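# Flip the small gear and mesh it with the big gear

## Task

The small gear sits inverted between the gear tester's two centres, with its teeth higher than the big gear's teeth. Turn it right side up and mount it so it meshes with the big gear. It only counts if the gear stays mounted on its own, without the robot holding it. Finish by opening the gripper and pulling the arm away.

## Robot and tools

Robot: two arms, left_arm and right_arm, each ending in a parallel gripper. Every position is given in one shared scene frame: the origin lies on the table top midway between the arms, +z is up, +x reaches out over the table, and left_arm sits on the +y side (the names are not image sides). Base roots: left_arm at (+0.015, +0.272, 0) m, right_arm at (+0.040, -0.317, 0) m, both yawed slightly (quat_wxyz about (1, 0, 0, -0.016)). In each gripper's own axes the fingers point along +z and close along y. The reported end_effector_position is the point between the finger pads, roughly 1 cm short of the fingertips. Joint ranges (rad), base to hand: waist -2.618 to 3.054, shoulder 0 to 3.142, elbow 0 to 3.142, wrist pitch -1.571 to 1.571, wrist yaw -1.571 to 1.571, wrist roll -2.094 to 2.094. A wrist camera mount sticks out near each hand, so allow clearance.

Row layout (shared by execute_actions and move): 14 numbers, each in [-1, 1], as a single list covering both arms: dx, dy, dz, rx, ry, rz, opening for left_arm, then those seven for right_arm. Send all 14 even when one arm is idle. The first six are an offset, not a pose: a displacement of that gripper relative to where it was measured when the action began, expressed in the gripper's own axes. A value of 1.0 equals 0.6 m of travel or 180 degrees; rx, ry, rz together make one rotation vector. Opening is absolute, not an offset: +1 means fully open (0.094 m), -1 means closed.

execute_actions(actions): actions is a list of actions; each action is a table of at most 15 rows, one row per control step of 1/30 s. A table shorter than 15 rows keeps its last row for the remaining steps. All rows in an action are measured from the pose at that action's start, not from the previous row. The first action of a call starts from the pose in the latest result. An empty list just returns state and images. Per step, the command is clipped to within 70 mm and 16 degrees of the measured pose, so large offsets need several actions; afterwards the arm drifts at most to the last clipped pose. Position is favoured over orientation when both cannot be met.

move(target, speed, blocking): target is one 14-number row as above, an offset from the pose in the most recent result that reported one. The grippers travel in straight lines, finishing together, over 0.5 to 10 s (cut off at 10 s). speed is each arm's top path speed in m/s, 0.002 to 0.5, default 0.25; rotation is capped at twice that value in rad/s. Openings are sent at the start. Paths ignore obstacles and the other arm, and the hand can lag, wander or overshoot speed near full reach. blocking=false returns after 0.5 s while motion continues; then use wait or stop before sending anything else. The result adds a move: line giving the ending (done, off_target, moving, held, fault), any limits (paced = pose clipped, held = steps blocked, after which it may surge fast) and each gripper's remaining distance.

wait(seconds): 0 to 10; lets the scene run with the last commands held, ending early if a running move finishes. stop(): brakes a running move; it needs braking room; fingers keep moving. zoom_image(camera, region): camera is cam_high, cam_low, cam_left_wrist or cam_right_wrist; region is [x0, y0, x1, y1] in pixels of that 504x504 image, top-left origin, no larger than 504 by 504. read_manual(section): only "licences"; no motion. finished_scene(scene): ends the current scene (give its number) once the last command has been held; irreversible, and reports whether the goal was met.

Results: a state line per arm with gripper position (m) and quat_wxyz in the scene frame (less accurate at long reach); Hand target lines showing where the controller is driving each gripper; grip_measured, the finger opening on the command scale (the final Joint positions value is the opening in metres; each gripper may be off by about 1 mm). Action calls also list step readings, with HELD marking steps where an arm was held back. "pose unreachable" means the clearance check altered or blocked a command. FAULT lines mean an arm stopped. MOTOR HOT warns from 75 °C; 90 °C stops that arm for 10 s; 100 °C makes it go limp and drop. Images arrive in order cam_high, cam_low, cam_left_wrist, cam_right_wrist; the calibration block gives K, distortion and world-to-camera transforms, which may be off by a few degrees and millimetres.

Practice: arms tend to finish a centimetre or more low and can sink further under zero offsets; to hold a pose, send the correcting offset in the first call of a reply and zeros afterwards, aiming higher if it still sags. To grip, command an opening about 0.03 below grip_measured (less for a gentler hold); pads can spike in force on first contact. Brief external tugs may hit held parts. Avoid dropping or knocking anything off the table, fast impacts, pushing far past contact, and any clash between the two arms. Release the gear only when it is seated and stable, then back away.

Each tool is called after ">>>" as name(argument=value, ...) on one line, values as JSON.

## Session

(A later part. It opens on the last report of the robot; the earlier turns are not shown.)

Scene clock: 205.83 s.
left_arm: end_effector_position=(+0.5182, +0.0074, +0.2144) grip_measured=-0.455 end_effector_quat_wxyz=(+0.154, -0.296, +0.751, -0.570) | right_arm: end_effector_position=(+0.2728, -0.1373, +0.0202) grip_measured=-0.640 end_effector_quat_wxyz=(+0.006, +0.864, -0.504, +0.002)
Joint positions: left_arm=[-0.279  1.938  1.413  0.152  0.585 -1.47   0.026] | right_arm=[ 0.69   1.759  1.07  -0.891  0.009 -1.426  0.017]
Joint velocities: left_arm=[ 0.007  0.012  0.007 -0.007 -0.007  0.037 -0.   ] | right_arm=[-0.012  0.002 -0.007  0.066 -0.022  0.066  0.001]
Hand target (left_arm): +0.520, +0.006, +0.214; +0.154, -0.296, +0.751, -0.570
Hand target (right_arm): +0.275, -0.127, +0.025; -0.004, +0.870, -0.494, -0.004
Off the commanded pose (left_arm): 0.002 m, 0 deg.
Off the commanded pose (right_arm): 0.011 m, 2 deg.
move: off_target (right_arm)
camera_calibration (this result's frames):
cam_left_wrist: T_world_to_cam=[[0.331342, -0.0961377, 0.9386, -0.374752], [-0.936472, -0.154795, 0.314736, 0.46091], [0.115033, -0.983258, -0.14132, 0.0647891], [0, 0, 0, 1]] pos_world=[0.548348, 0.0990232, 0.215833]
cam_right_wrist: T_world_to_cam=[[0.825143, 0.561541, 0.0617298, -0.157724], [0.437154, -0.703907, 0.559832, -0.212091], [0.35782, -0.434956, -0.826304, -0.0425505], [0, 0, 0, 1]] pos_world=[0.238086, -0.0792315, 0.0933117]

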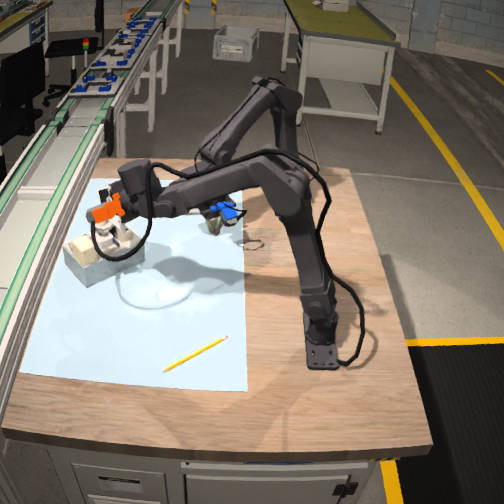

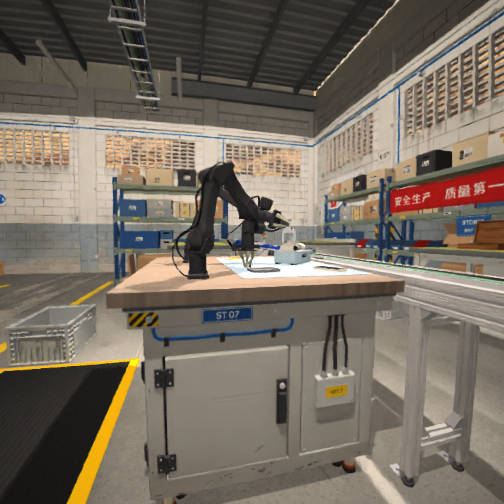

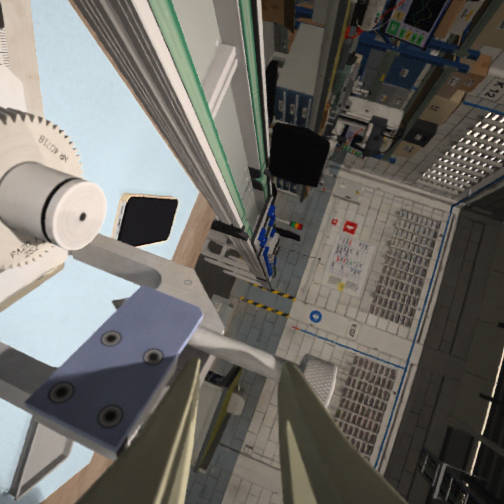

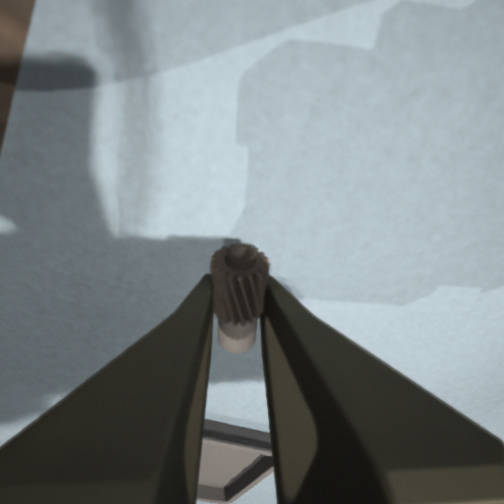

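>>> execute_actions(actions=[[[0,0,0.004,0,0,0,-0.45,0,0,0,0,0,0,-0.4]]])

>>> move(target=[0,0,0,0,0,0,-0.45,0.034,0,-0.07,0,0,0,-0.4])

>>> move(target=[0,0,0,0,0,0,-0.45,0,0,0,0,0,0.5,-0.4], speed=0.5)

>>> move(target=[0,0,0,0,0,0,-0.45,0,0,0,0,0,0.5,-0.4], speed=0.5)

Scene clock: 206.63 s.
left_arm: end_effector_position=(+0.5182, +0.0074, +0.2144) grip_measured=-0.455 end_effector_quat_wxyz=(+0.154, -0.296, +0.751, -0.570) | right_arm: end_effector_position=(+0.2728, -0.1373, +0.0202) grip_measured=-0.403 end_effector_quat_wxyz=(+0.006, +0.864, -0.503, +0.002)
Joint positions: left_arm=[-0.279  1.938  1.413  0.152  0.585 -1.47   0.026] | right_arm=[ 0.69   1.759  1.07  -0.891  0.009 -1.428  0.028]
Joint velocities: left_arm=[-0.002 -0.012 -0.002 -0.051  0.007 -0.007 -0.   ] | right_arm=[-0.017  0.002  0.012  0.037 -0.037 -0.022  0.   ]
Hand target (left_arm): +0.520, +0.006, +0.214; +0.154, -0.296, +0.751, -0.570
Hand target (right_arm): +0.273, -0.137, +0.020; +0.006, +0.864, -0.504, +0.002
Off the commanded pose (left_arm): 0.002 m, 0 deg.
Off the commanded pose (right_arm): 0.000 m, 0 deg.
Step readings (end_effector_position):
0: left_arm (+0.5182, +0.0074, +0.2144) | right_arm (+0.2727, -0.1373, +0.0202)
1: left_arm (+0.5182, +0.0074, +0.2144) | right_arm (+0.2728, -0.1373, +0.0202)
2: left_arm (+0.5182, +0.0074, +0.2144) | right_arm (+0.2728, -0.1373, +0.0202)
4: left_arm (+0.5182, +0.0074, +0.2144) | right_arm (+0.2728, -0.1373, +0.0202)
8: left_arm (+0.5182, +0.0074, +0.2144) | right_arm (+0.2728, -0.1373, +0.0202)
15: end_effector_position above
camera_calibration (this result's frames):
cam_left_wrist: T_world_to_cam=[[0.331342, -0.0961377, 0.9386, -0.374752], [-0.936472, -0.154795, 0.314736, 0.46091], [0.115033, -0.983258, -0.14132, 0.0647891], [0, 0, 0, 1]] pos_world=[0.548348, 0.0990232, 0.215833]
cam_right_wrist: T_world_to_cam=[[0.823858, 0.563428, 0.061709, -0.157113], [0.438779, -0.702908, 0.559816, -0.212397], [0.358791, -0.434132, -0.826316, -0.0427018], [0, 0, 0, 1]] pos_world=[0.237955, -0.0793113, 0.093313]

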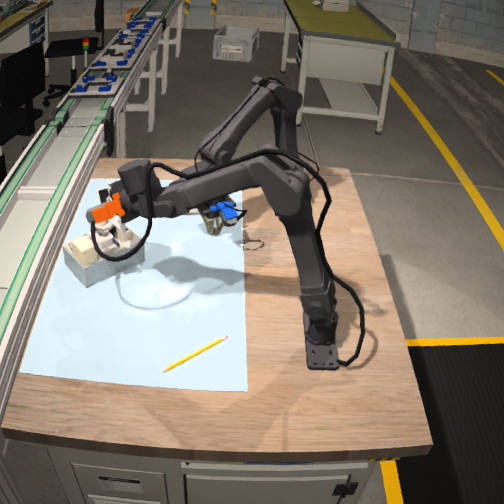

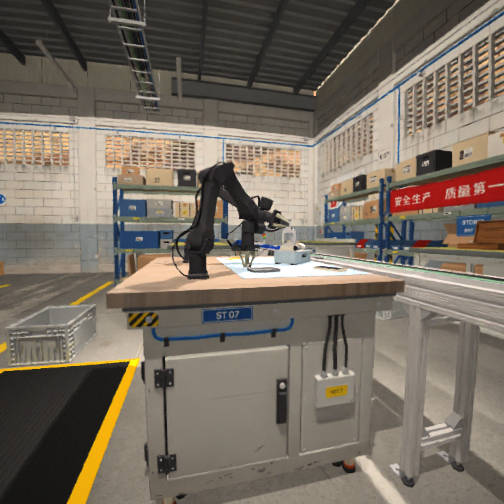

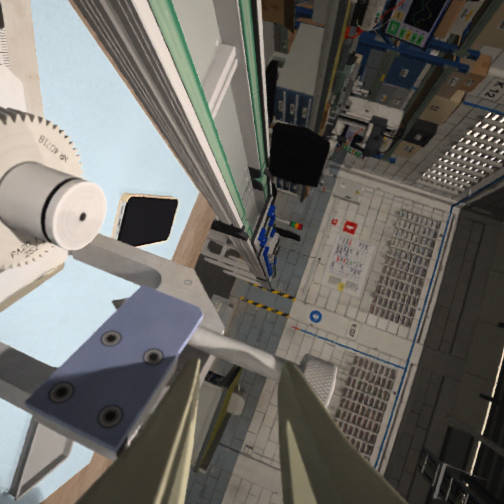

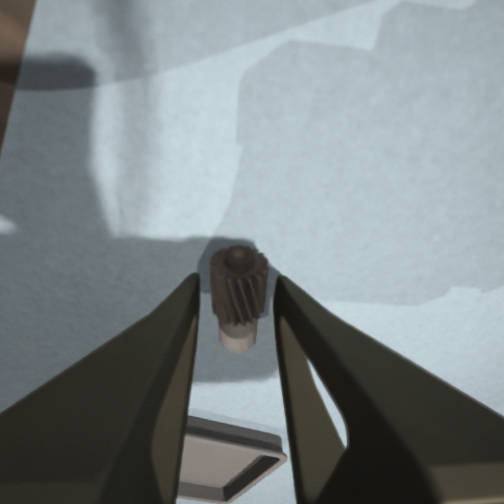

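Scene clock: 207.63 s.
left_arm: end_effector_position=(+0.5182, +0.0074, +0.2144) grip_measured=-0.455 end_effector_quat_wxyz=(+0.154, -0.296, +0.751, -0.570) | right_arm: end_effector_position=(+0.2765, -0.1557, +0.0510) grip_measured=-0.403 end_effector_quat_wxyz=(+0.019, +0.864, -0.503, -0.004)
Joint positions: left_arm=[-0.279  1.938  1.413  0.152  0.585 -1.47   0.026] | right_arm=[ 0.633  1.712  1.145 -1.042  0.01  -1.485  0.028]
Joint velocities: left_arm=[-0.022 -0.012  0.002 -0.037 -0.022  0.007  0.001] | right_arm=[-0.017 -0.012 -0.017 -0.066 -0.051 -0.051 -0.001]
Hand target (left_arm): +0.518, +0.007, +0.214; +0.154, -0.296, +0.751, -0.570
Hand target (right_arm): +0.283, -0.155, +0.062; +0.006, +0.864, -0.503, +0.003
Off the commanded pose (left_arm): 0.000 m, 0 deg.
Off the commanded pose (right_arm): 0.013 m, 2 deg.
move: off_target (right_arm)
camera_calibration (this result's frames):
cam_left_wrist: T_world_to_cam=[[0.331342, -0.0961377, 0.9386, -0.374752], [-0.936472, -0.154795, 0.314736, 0.46091], [0.115033, -0.983258, -0.14132, 0.0647891], [0, 0, 0, 1]] pos_world=[0.548348, 0.0990232, 0.215833]
cam_right_wrist: T_world_to_cam=[[0.825165, 0.563949, 0.0326279, -0.150545], [0.451668, -0.69336, 0.56147, -0.246308], [0.339263, -0.448568, -0.826854, -0.0233565], [0, 0, 0, 1]] pos_world=[0.243397, -0.0963572, 0.123894]

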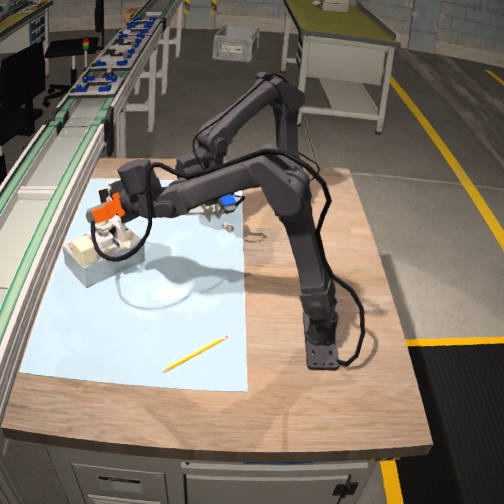

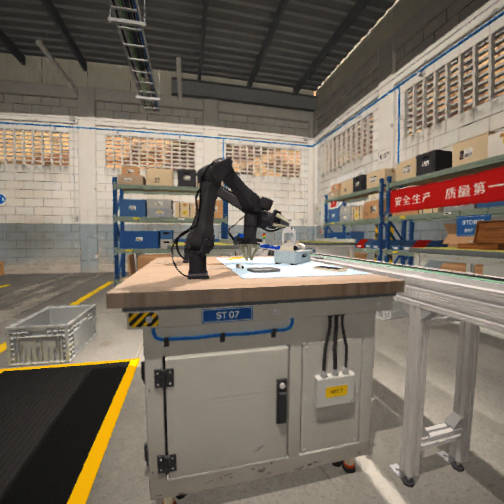

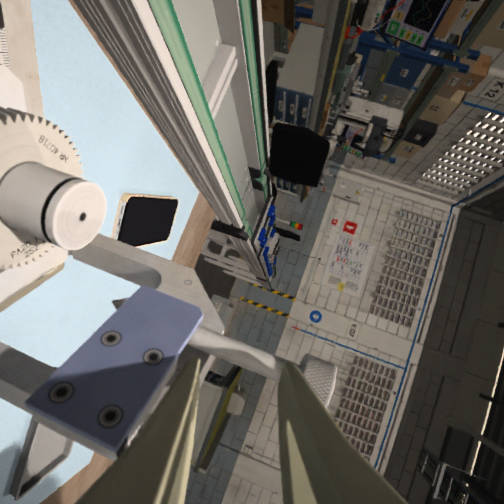

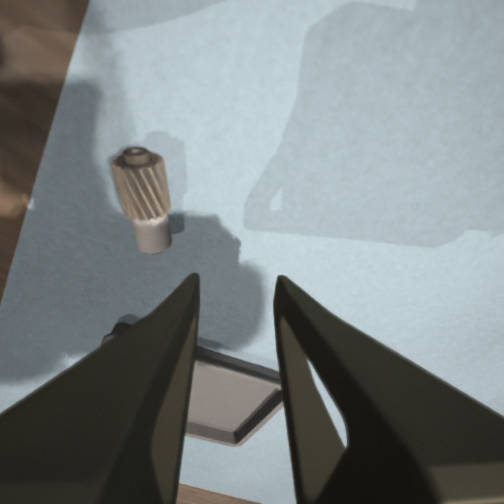

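Scene clock: 209.97 s.
left_arm: end_effector_position=(+0.5182, +0.0074, +0.2144) grip_measured=-0.455 end_effector_quat_wxyz=(+0.154, -0.296, +0.751, -0.570) | right_arm: end_effector_position=(+0.2765, -0.1557, +0.0510) grip_measured=-0.403 end_effector_quat_wxyz=(-0.016, -0.261, +0.965, -0.011)
Joint positions: left_arm=[-0.279  1.938  1.413  0.152  0.585 -1.47   0.026] | right_arm=[ 0.633  1.712  1.145 -1.042  0.01   0.073  0.028]
Joint velocities: left_arm=[-0.007 -0.002 -0.007 -0.007  0.007 -0.051  0.001] | right_arm=[ 0.022 -0.007 -0.007  0.037 -0.007  0.007  0.001]
Hand target (left_arm): +0.518, +0.007, +0.214; +0.154, -0.296, +0.751, -0.570
Hand target (right_arm): +0.276, -0.156, +0.051; -0.016, -0.255, +0.967, -0.011
Off the commanded pose (left_arm): 0.000 m, 0 deg.
Off the commanded pose (right_arm): 0.000 m, 1 deg.
move: done
camera_calibration (this result's frames):
cam_left_wrist: T_world_to_cam=[[0.331342, -0.0961377, 0.9386, -0.374752], [-0.936472, -0.154795, 0.314736, 0.46091], [0.115033, -0.983258, -0.14132, 0.0647891], [0, 0, 0, 1]] pos_world=[0.548348, 0.0990232, 0.215833]
cam_right_wrist: T_world_to_cam=[[0.574255, -0.81474, 0.080184, -0.298213], [-0.690112, -0.429056, 0.582801, 0.109418], [-0.440428, -0.390012, -0.80865, 0.200393], [0, 0, 0, 1]] pos_world=[0.33502, -0.117864, 0.122191]

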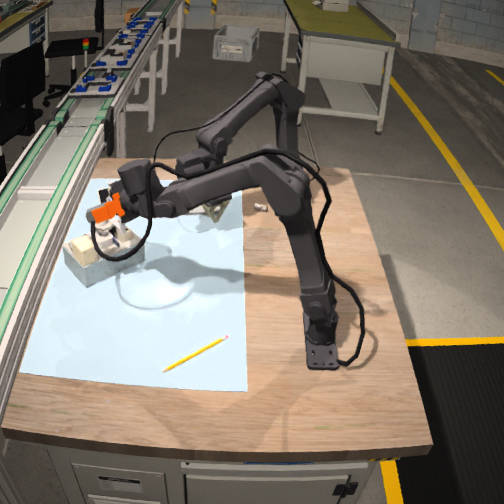

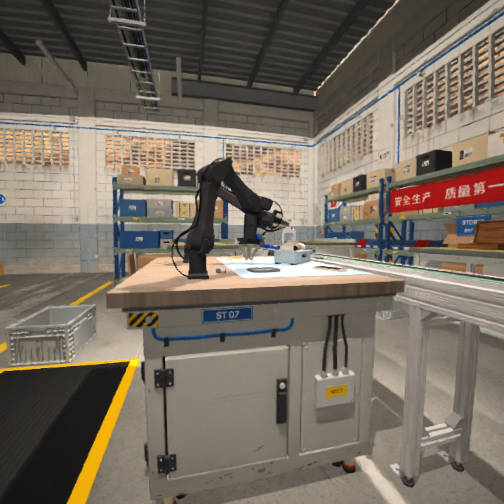

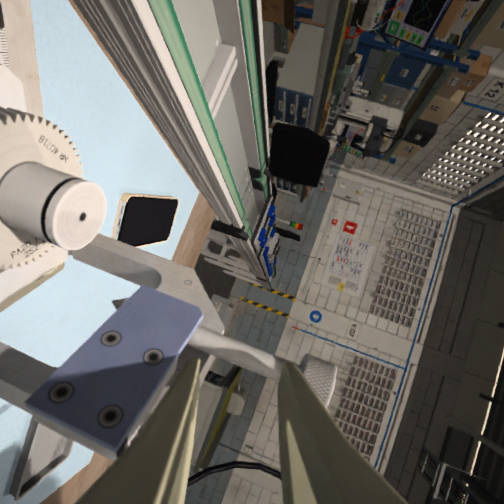

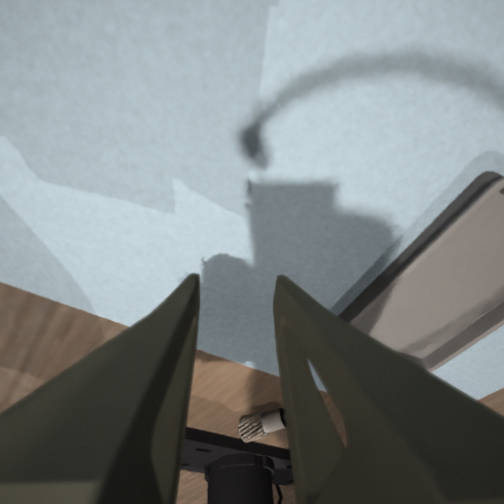

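Scene clock: 212.30 s.
left_arm: end_effector_position=(+0.5182, +0.0074, +0.2144) grip_measured=-0.455 end_effector_quat_wxyz=(+0.154, -0.296, +0.751, -0.570) | right_arm: end_effector_position=(+0.2761, -0.1551, +0.0510) grip_measured=-0.403 end_effector_quat_wxyz=(-0.006, +0.492, +0.870, -0.018)
Joint positions: left_arm=[-0.279  1.938  1.413  0.152  0.585 -1.47   0.026] | right_arm=[ 0.633  1.712  1.145 -1.042  0.006  1.631  0.028]
Joint velocities: left_arm=[ 0.007 -0.007  0.002  0.007 -0.022 -0.022 -0.001] | right_arm=[0.007 0.012 0.012 0.022 0.022 0.007 0.001]
Hand target (left_arm): +0.518, +0.007, +0.214; +0.154, -0.296, +0.751, -0.570
Hand target (right_arm): +0.276, -0.156, +0.051; -0.004, +0.498, +0.867, -0.019
Off the commanded pose (left_arm): 0.000 m, 0 deg.
Off the commanded pose (right_arm): 0.001 m, 1 deg.
move: done
camera_calibration (this result's frames):
cam_left_wrist: T_world_to_cam=[[0.331342, -0.0961377, 0.9386, -0.374752], [-0.936472, -0.154795, 0.314736, 0.46091], [0.115033, -0.983258, -0.14132, 0.0647891], [0, 0, 0, 1]] pos_world=[0.548348, 0.0990232, 0.215833]
cam_right_wrist: T_world_to_cam=[[-0.807126, -0.580333, 0.108453, 0.118763], [-0.439724, 0.713507, 0.545482, 0.219386], [-0.393943, 0.392583, -0.831076, 0.310131], [0, 0, 0, 1]] pos_world=[0.3145, -0.209364, 0.125191]

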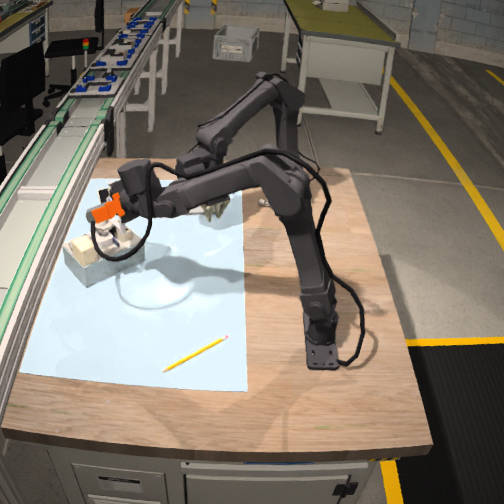

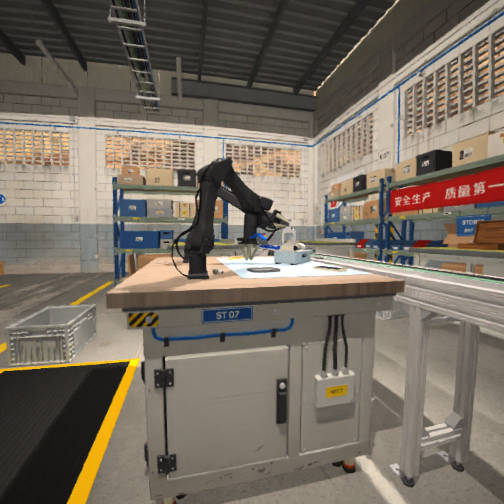

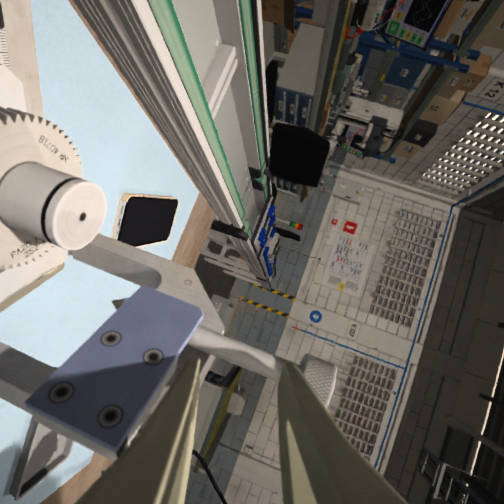

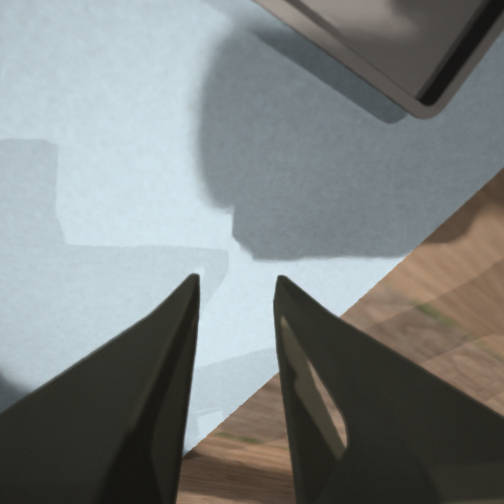

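>>> move(target=[0,0,0,0,0,0,-0.45,-0.042,-0.173,-0.15,0,0,-0.35,-0.4], speed=0.4)

Scene clock: 214.57 s.
left_arm: end_effector_position=(+0.5182, +0.0074, +0.2144) grip_measured=-0.455 end_effector_quat_wxyz=(+0.154, -0.296, +0.751, -0.570) | right_arm: end_effector_position=(+0.2015, -0.2259, +0.1383) grip_measured=-0.403 end_effector_quat_wxyz=(-0.027, -0.035, +0.999, -0.018)
Joint positions: left_arm=[-0.279  1.938  1.413  0.152  0.585 -1.47   0.026] | right_arm=[ 0.547  1.301  1.113 -1.447  0.007  0.446  0.028]
Joint velocities: left_arm=[-0.022 -0.022  0.012  0.022  0.007 -0.022  0.001] | right_arm=[-0.002  0.017 -0.007 -0.051  0.007  0.037  0.001]
Hand target (left_arm): +0.518, +0.007, +0.214; +0.154, -0.296, +0.751, -0.570
Hand target (right_arm): +0.204, -0.228, +0.146; -0.014, -0.035, +0.999, -0.014
Off the commanded pose (left_arm): 0.000 m, 0 deg.
Off the commanded pose (right_arm): 0.007 m, 2 deg.
move: done
camera_calibration (this result's frames):
cam_left_wrist: T_world_to_cam=[[0.331342, -0.0961377, 0.9386, -0.374752], [-0.936472, -0.154795, 0.314736, 0.46091], [0.115033, -0.983258, -0.14132, 0.0647891], [0, 0, 0, 1]] pos_world=[0.548348, 0.0990232, 0.215833]
cam_right_wrist: T_world_to_cam=[[0.156086, -0.982661, 0.100068, -0.275774], [-0.799202, -0.0661084, 0.597416, 0.0785717], [-0.580443, -0.173223, -0.795663, 0.285968], [0, 0, 0, 1]] pos_world=[0.271828, -0.216262, 0.208191]

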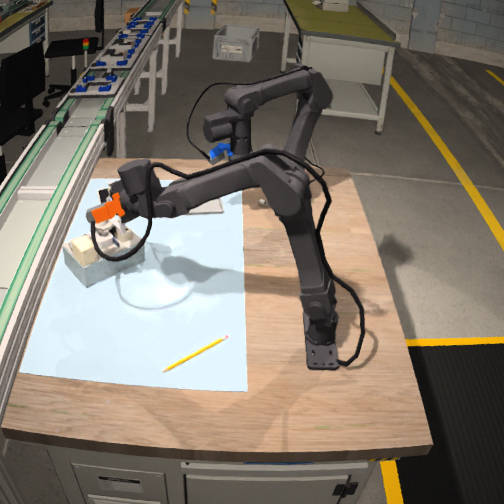

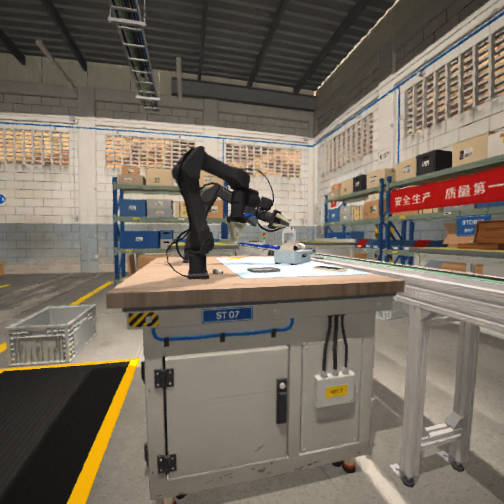

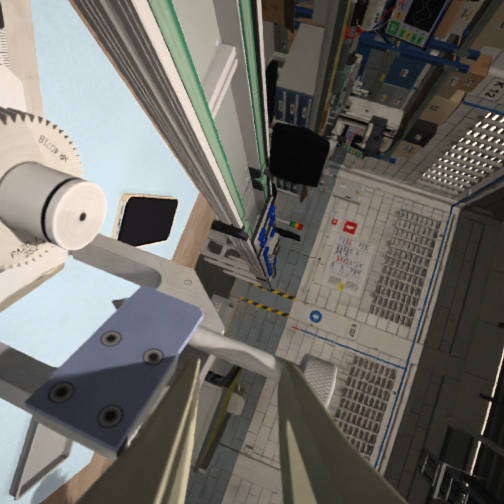

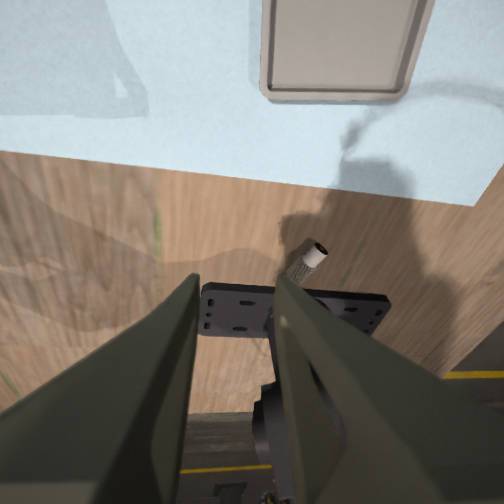

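>>> move(target=[0,0,0,0,0,0,-0.45,0.135,-0.12,0.135,-0.011,0,0.16,-0.4], speed=0.2)

Scene clock: 216.93 s.
left_arm: end_effector_position=(+0.5182, +0.0074, +0.2144) grip_measured=-0.455 end_effector_quat_wxyz=(+0.154, -0.296, +0.751, -0.570) | right_arm: end_effector_position=(+0.1335, -0.2918, +0.0802) grip_measured=-0.403 end_effector_quat_wxyz=(-0.035, +0.158, +0.987, -0.019)
Joint positions: left_arm=[-0.279  1.938  1.413  0.152  0.585 -1.47   0.026] | right_arm=[ 0.295  0.942  0.685 -1.393  0.006  0.581  0.028]
Joint velocities: left_arm=[-0.002 -0.017  0.002  0.007 -0.022 -0.007 -0.001] | right_arm=[-0.007  0.007  0.002 -0.066 -0.037 -0.066 -0.001]
Hand target (left_arm): +0.518, +0.007, +0.214; +0.154, -0.296, +0.751, -0.570
Hand target (right_arm): +0.136, -0.290, +0.081; -0.032, +0.154, +0.987, -0.017
Off the commanded pose (left_arm): 0.000 m, 0 deg.
Off the commanded pose (right_arm): 0.025 m, 7 deg.
move: held (right_arm); limits=held; held on 13 of 47 steps (right_arm), including the last (right_arm)
pose unreachable (right arm): on one or more control steps of this call, first in action 0 (counted from 0), this arm could not follow its commanded pose, so it was not sent that pose on those steps. On the call's last step it was still not sent that pose. It may still have moved: this result reports where it is.
cause: the commanded pose would bring two parts of the arm too close to each other (its upper arm (the part past joint 2) and its fingers, with joints 3 (elbow) to 6 (wrist roll) between them).
camera_calibration (this result's frames):
cam_left_wrist: T_world_to_cam=[[0.331342, -0.0961377, 0.9386, -0.374752], [-0.936472, -0.154795, 0.314736, 0.46091], [0.115033, -0.983258, -0.14132, 0.0647891], [0, 0, 0, 1]] pos_world=[0.548348, 0.0990232, 0.215833]
cam_right_wrist: T_world_to_cam=[[-0.224564, -0.967862, 0.113195, -0.270029], [-0.757378, 0.246447, 0.604684, 0.139627], [-0.613147, 0.0500587, -0.788381, 0.257808], [0, 0, 0, 1]] pos_world=[0.203186, -0.308667, 0.149387]

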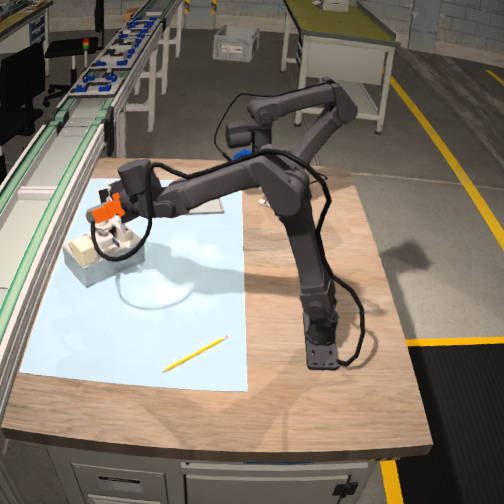

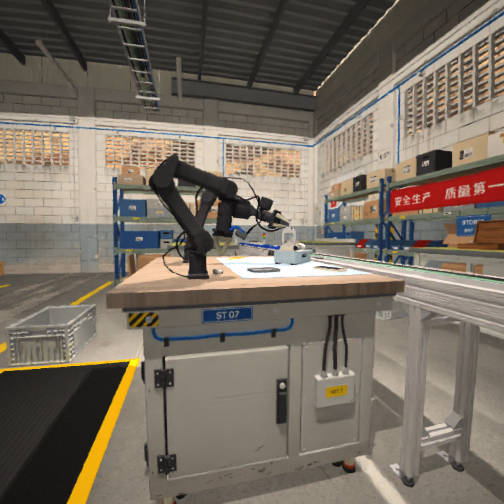

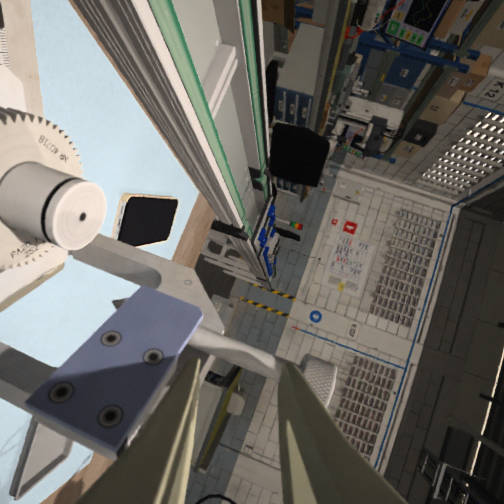

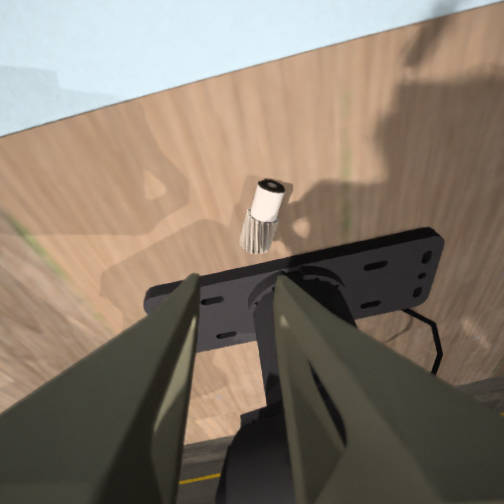

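>>> move(target=[0,0,0,0,0,0,-0.45,-0.07,-0.038,0.1,0,0.09,0.035,-0.4], speed=0.15)

Scene clock: 219.17 s.
left_arm: end_effector_position=(+0.5182, +0.0074, +0.2144) grip_measured=-0.455 end_effector_quat_wxyz=(+0.154, -0.296, +0.751, -0.570) | right_arm: end_effector_position=(+0.1546, -0.3281, +0.0177) grip_measured=-0.403 end_effector_quat_wxyz=(-0.180, +0.212, +0.961, -0.009)
Joint positions: left_arm=[-0.279  1.938  1.413  0.152  0.585 -1.47   0.026] | right_arm=[-0.095  1.449  0.663 -1.148 -0.014  0.305  0.028]
Joint velocities: left_arm=[-0.012 -0.017  0.007 -0.037 -0.007  0.022 -0.   ] | right_arm=[-0.002  0.002  0.022  0.022 -0.051 -0.022  0.001]
Hand target (left_arm): +0.518, +0.007, +0.214; +0.154, -0.296, +0.751, -0.570
Hand target (right_arm): +0.161, -0.330, +0.018; -0.172, +0.213, +0.962, -0.004
Off the commanded pose (left_arm): 0.000 m, 0 deg.
Off the commanded pose (right_arm): 0.007 m, 2 deg.
move: done
camera_calibration (this result's frames):
cam_left_wrist: T_world_to_cam=[[0.331342, -0.0961377, 0.9386, -0.374752], [-0.936472, -0.154795, 0.314736, 0.46091], [0.115033, -0.983258, -0.14132, 0.0647891], [0, 0, 0, 1]] pos_world=[0.548348, 0.0990232, 0.215833]
cam_right_wrist: T_world_to_cam=[[-0.306537, -0.942764, 0.131268, -0.272785], [-0.523422, 0.282137, 0.804008, 0.174407], [-0.795025, 0.17775, -0.579949, 0.289654], [0, 0, 0, 1]] pos_world=[0.237952, -0.357864, 0.0635671]

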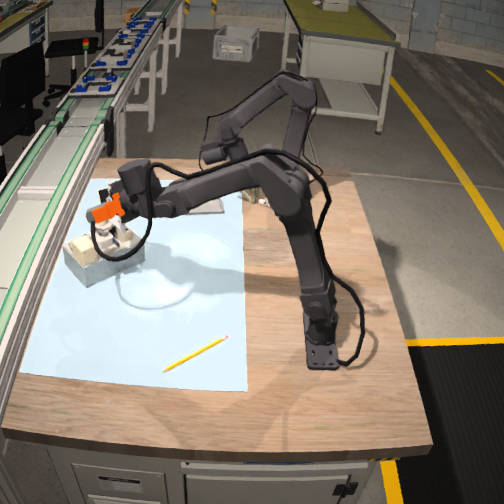

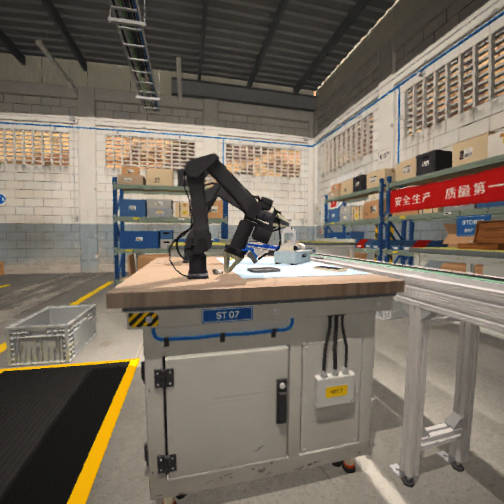

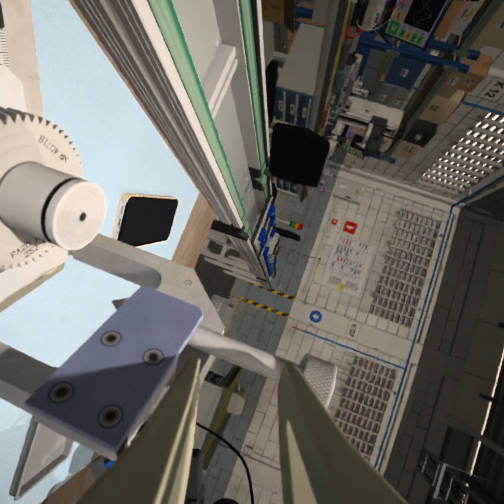

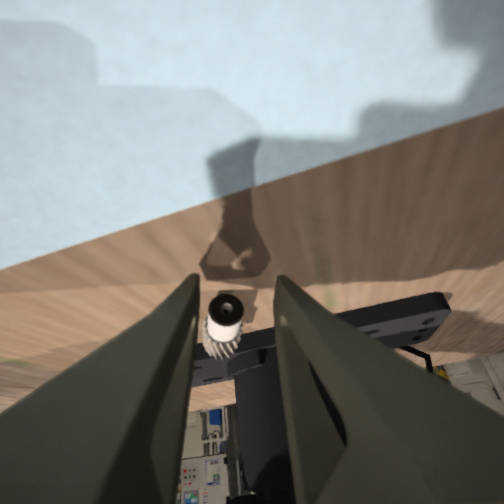

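>>> move(target=[0,0,0,0,0,0,-0.45,0.044,0.012,0.023,0,0,0,-0.4], speed=0.06)

Scene clock: 220.30 s.
left_arm: end_effector_position=(+0.5182, +0.0074, +0.2144) grip_measured=-0.455 end_effector_quat_wxyz=(+0.154, -0.296, +0.751, -0.570) | right_arm: end_effector_position=(+0.1338, -0.3124, +0.0135) grip_measured=-0.403 end_effector_quat_wxyz=(-0.183, +0.210, +0.960, -0.010)
Joint positions: left_arm=[-0.279  1.938  1.413  0.152  0.585 -1.47   0.026] | right_arm=[-0.01   1.371  0.58  -1.145 -0.043  0.382  0.028]
Joint velocities: left_arm=[ 0.002  0.007 -0.007  0.037 -0.037 -0.007 -0.002] | right_arm=[ 0.012 -0.017  0.002 -0.037 -0.022  0.037 -0.   ]
Hand target (left_arm): +0.518, +0.007, +0.214; +0.154, -0.296, +0.751, -0.570
Hand target (right_arm): +0.130, -0.310, +0.013; -0.180, +0.211, +0.961, -0.008
Off the commanded pose (left_arm): 0.000 m, 0 deg.
Off the commanded pose (right_arm): 0.004 m, 0 deg.
move: done
camera_calibration (this result's frames):
cam_left_wrist: T_world_to_cam=[[0.331342, -0.0961377, 0.9386, -0.374752], [-0.936472, -0.154795, 0.314736, 0.46091], [0.115033, -0.983258, -0.14132, 0.0647891], [0, 0, 0, 1]] pos_world=[0.548348, 0.0990232, 0.215833]
cam_right_wrist: T_world_to_cam=[[-0.303179, -0.943622, 0.132894, -0.264538], [-0.520317, 0.280757, 0.806502, 0.161521], [-0.798344, 0.175367, -0.576102, 0.267527], [0, 0, 0, 1]] pos_world=[0.217418, -0.341888, 0.0590116]

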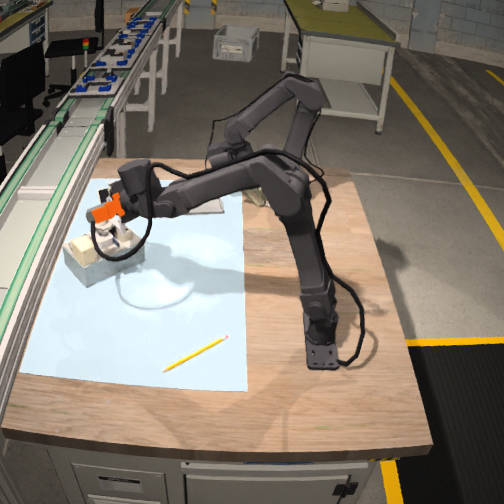

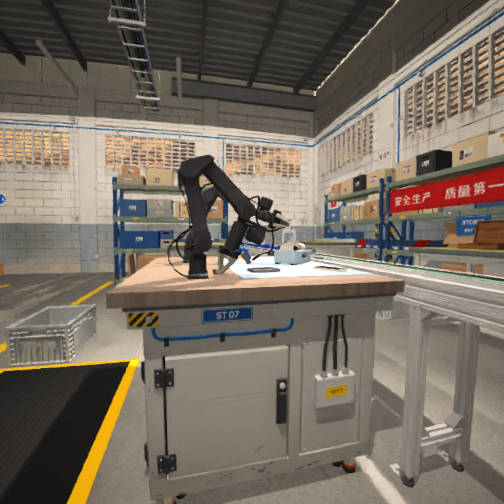

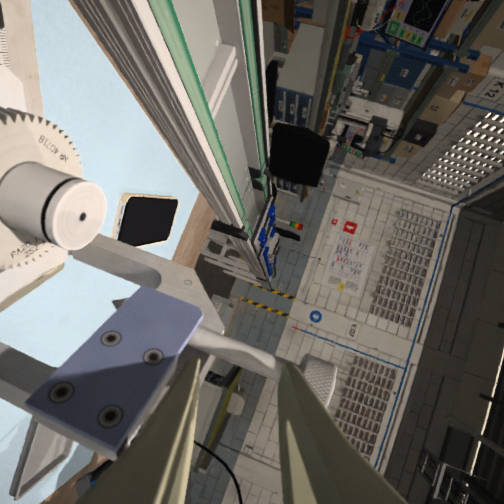

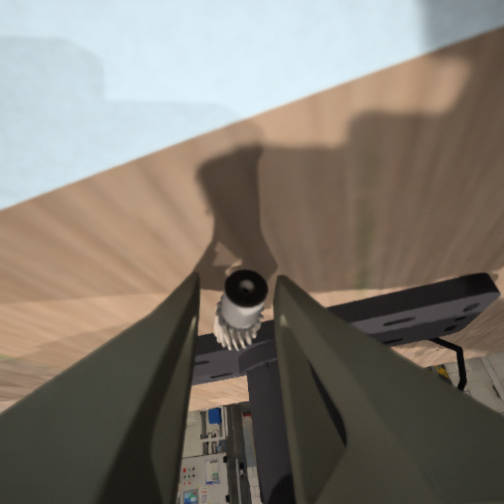

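Close, then drag out ~6 cm along the table.

>>> execute_actions(actions=[[[0,0,0,0,0,0,-0.45,0,0,0,0,0,0,-0.85]]])

>>> move(target=[0,0,0,0,0,0,-0.45,-0.094,0,-0.04,0,0,0,-0.85], speed=0.08)

Scene clock: 220.97 s.
left_arm: end_effector_position=(+0.5182, +0.0074, +0.2144) grip_measured=-0.455 end_effector_quat_wxyz=(+0.154, -0.296, +0.751, -0.570) | right_arm: end_effector_position=(+0.1338, -0.3123, +0.0135) grip_measured=-0.716 end_effector_quat_wxyz=(-0.183, +0.211, +0.960, -0.010)
Joint positions: left_arm=[-0.279  1.938  1.413  0.152  0.585 -1.47   0.026] | right_arm=[-0.01   1.371  0.58  -1.145 -0.043  0.384  0.013]
Joint velocities: left_arm=[-0.007  0.017 -0.007 -0.022 -0.007 -0.037  0.   ] | right_arm=[-0.012  0.012  0.002  0.007 -0.081 -0.007 -0.001]
Hand target (left_arm): +0.518, +0.007, +0.214; +0.154, -0.296, +0.751, -0.570
Hand target (right_arm): +0.134, -0.312, +0.014; -0.183, +0.210, +0.960, -0.010
Off the commanded pose (left_arm): 0.000 m, 0 deg.
Off the commanded pose (right_arm): 0.000 m, 0 deg.
Step readings (end_effector_position):
0: left_arm (+0.5182, +0.0074, +0.2144) | right_arm (+0.1338, -0.3122, +0.0135)
1: left_arm (+0.5182, +0.0074, +0.2144) | right_arm (+0.1338, -0.3122, +0.0135)
2: left_arm (+0.5182, +0.0074, +0.2144) | right_arm (+0.1338, -0.3123, +0.0135)
4: left_arm (+0.5182, +0.0074, +0.2144) | right_arm (+0.1338, -0.3123, +0.0135)
8: left_arm (+0.5182, +0.0074, +0.2144) | right_arm (+0.1338, -0.3123, +0.0135)
15: end_effector_position above
camera_calibration (this result's frames):
cam_left_wrist: T_world_to_cam=[[0.331342, -0.0961377, 0.9386, -0.374752], [-0.936472, -0.154795, 0.314736, 0.46091], [0.115033, -0.983258, -0.14132, 0.0647891], [0, 0, 0, 1]] pos_world=[0.548348, 0.0990232, 0.215833]
cam_right_wrist: T_world_to_cam=[[-0.305307, -0.94287, 0.13336, -0.26396], [-0.519583, 0.282306, 0.806434, 0.161888], [-0.798011, 0.176918, -0.576089, 0.267959], [0, 0, 0, 1]] pos_world=[0.21736, -0.341989, 0.0590181]

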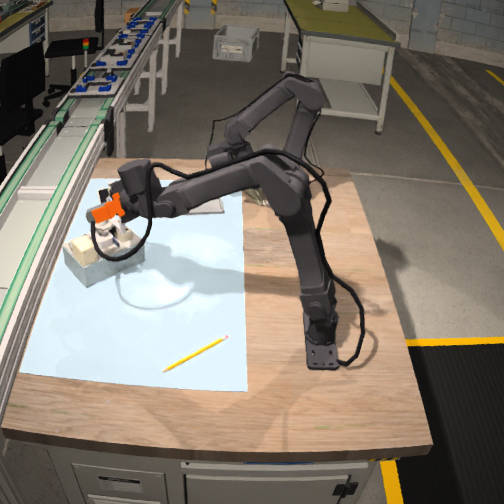

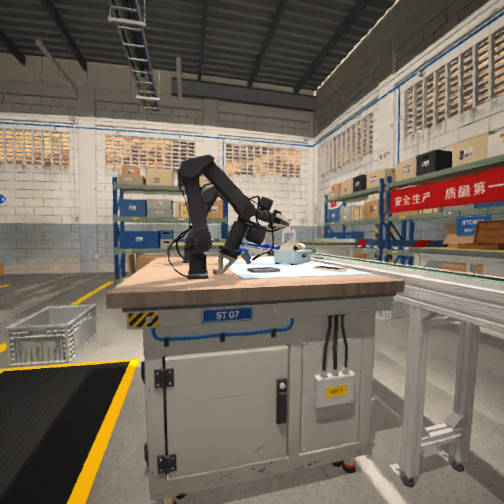

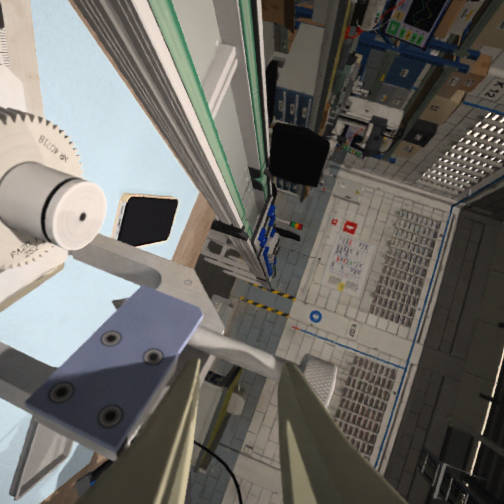

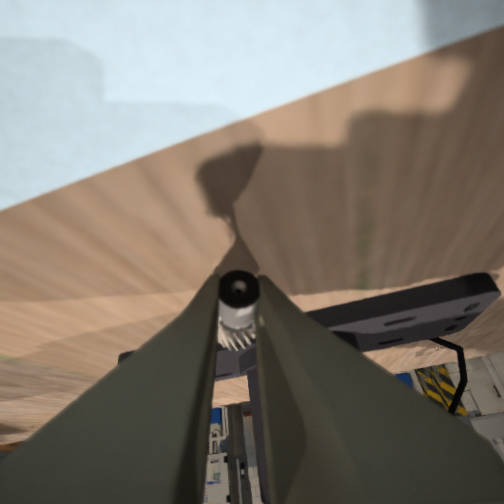

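Scene clock: 222.03 s.
left_arm: end_effector_position=(+0.5182, +0.0074, +0.2144) grip_measured=-0.455 end_effector_quat_wxyz=(+0.154, -0.296, +0.751, -0.570) | right_arm: end_effector_position=(+0.1795, -0.3318, +0.0140) grip_measured=-0.716 end_effector_quat_wxyz=(-0.194, +0.212, +0.958, -0.009)
Joint positions: left_arm=[-0.279  1.938  1.413  0.152  0.585 -1.47   0.026] | right_arm=[-0.1    1.589  0.765 -1.138 -0.015  0.302  0.013]
Joint velocities: left_arm=[-0.002 -0.022 -0.002 -0.007  0.037  0.007 -0.002] | right_arm=[-0.012  0.012  0.007 -0.066 -0.051  0.022  0.   ]
Hand target (left_arm): +0.518, +0.007, +0.214; +0.154, -0.296, +0.751, -0.570
Hand target (right_arm): +0.190, -0.337, +0.016; -0.183, +0.212, +0.960, -0.011
Off the commanded pose (left_arm): 0.000 m, 0 deg.
Off the commanded pose (right_arm): 0.012 m, 1 deg.
move: off_target (right_arm)
camera_calibration (this result's frames):
cam_left_wrist: T_world_to_cam=[[0.331342, -0.0961377, 0.9386, -0.374752], [-0.936472, -0.154795, 0.314736, 0.46091], [0.115033, -0.983258, -0.14132, 0.0647891], [0, 0, 0, 1]] pos_world=[0.548348, 0.0990232, 0.215833]
cam_right_wrist: T_world_to_cam=[[-0.304655, -0.942881, 0.134758, -0.268553], [-0.49973, 0.278682, 0.820126, 0.185825], [-0.810836, 0.182513, -0.556088, 0.312023], [0, 0, 0, 1]] pos_world=[0.264045, -0.361948, 0.057302]

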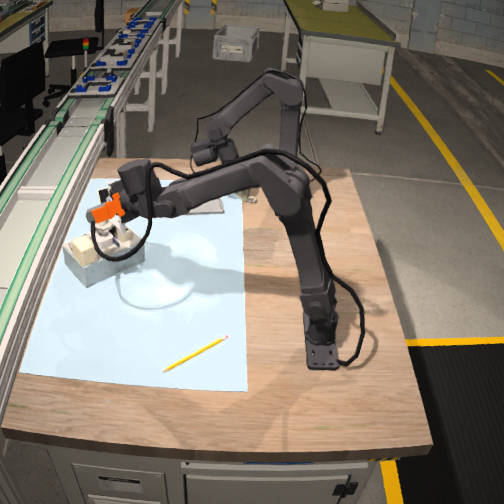

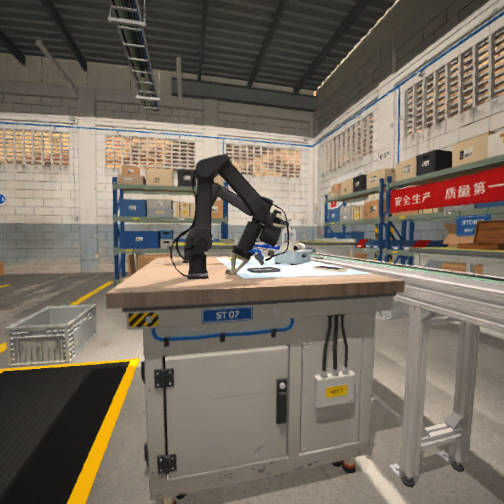

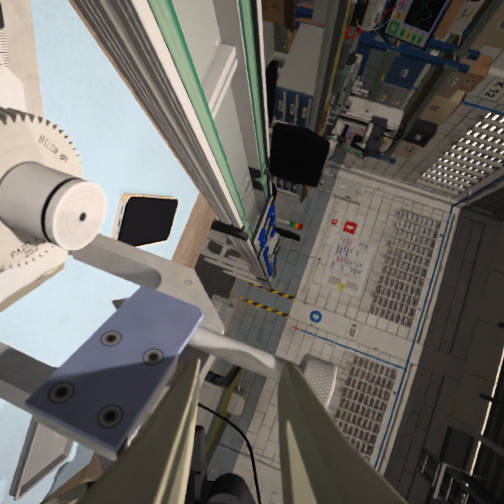

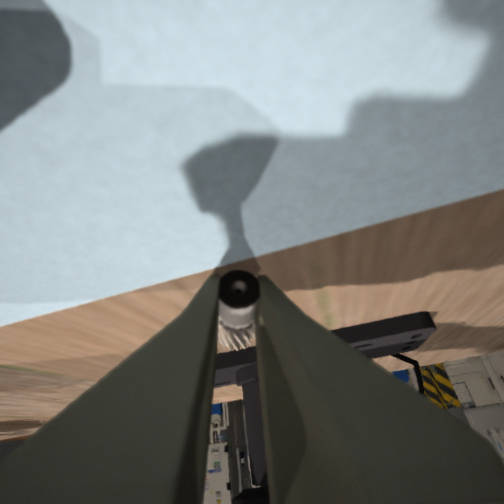

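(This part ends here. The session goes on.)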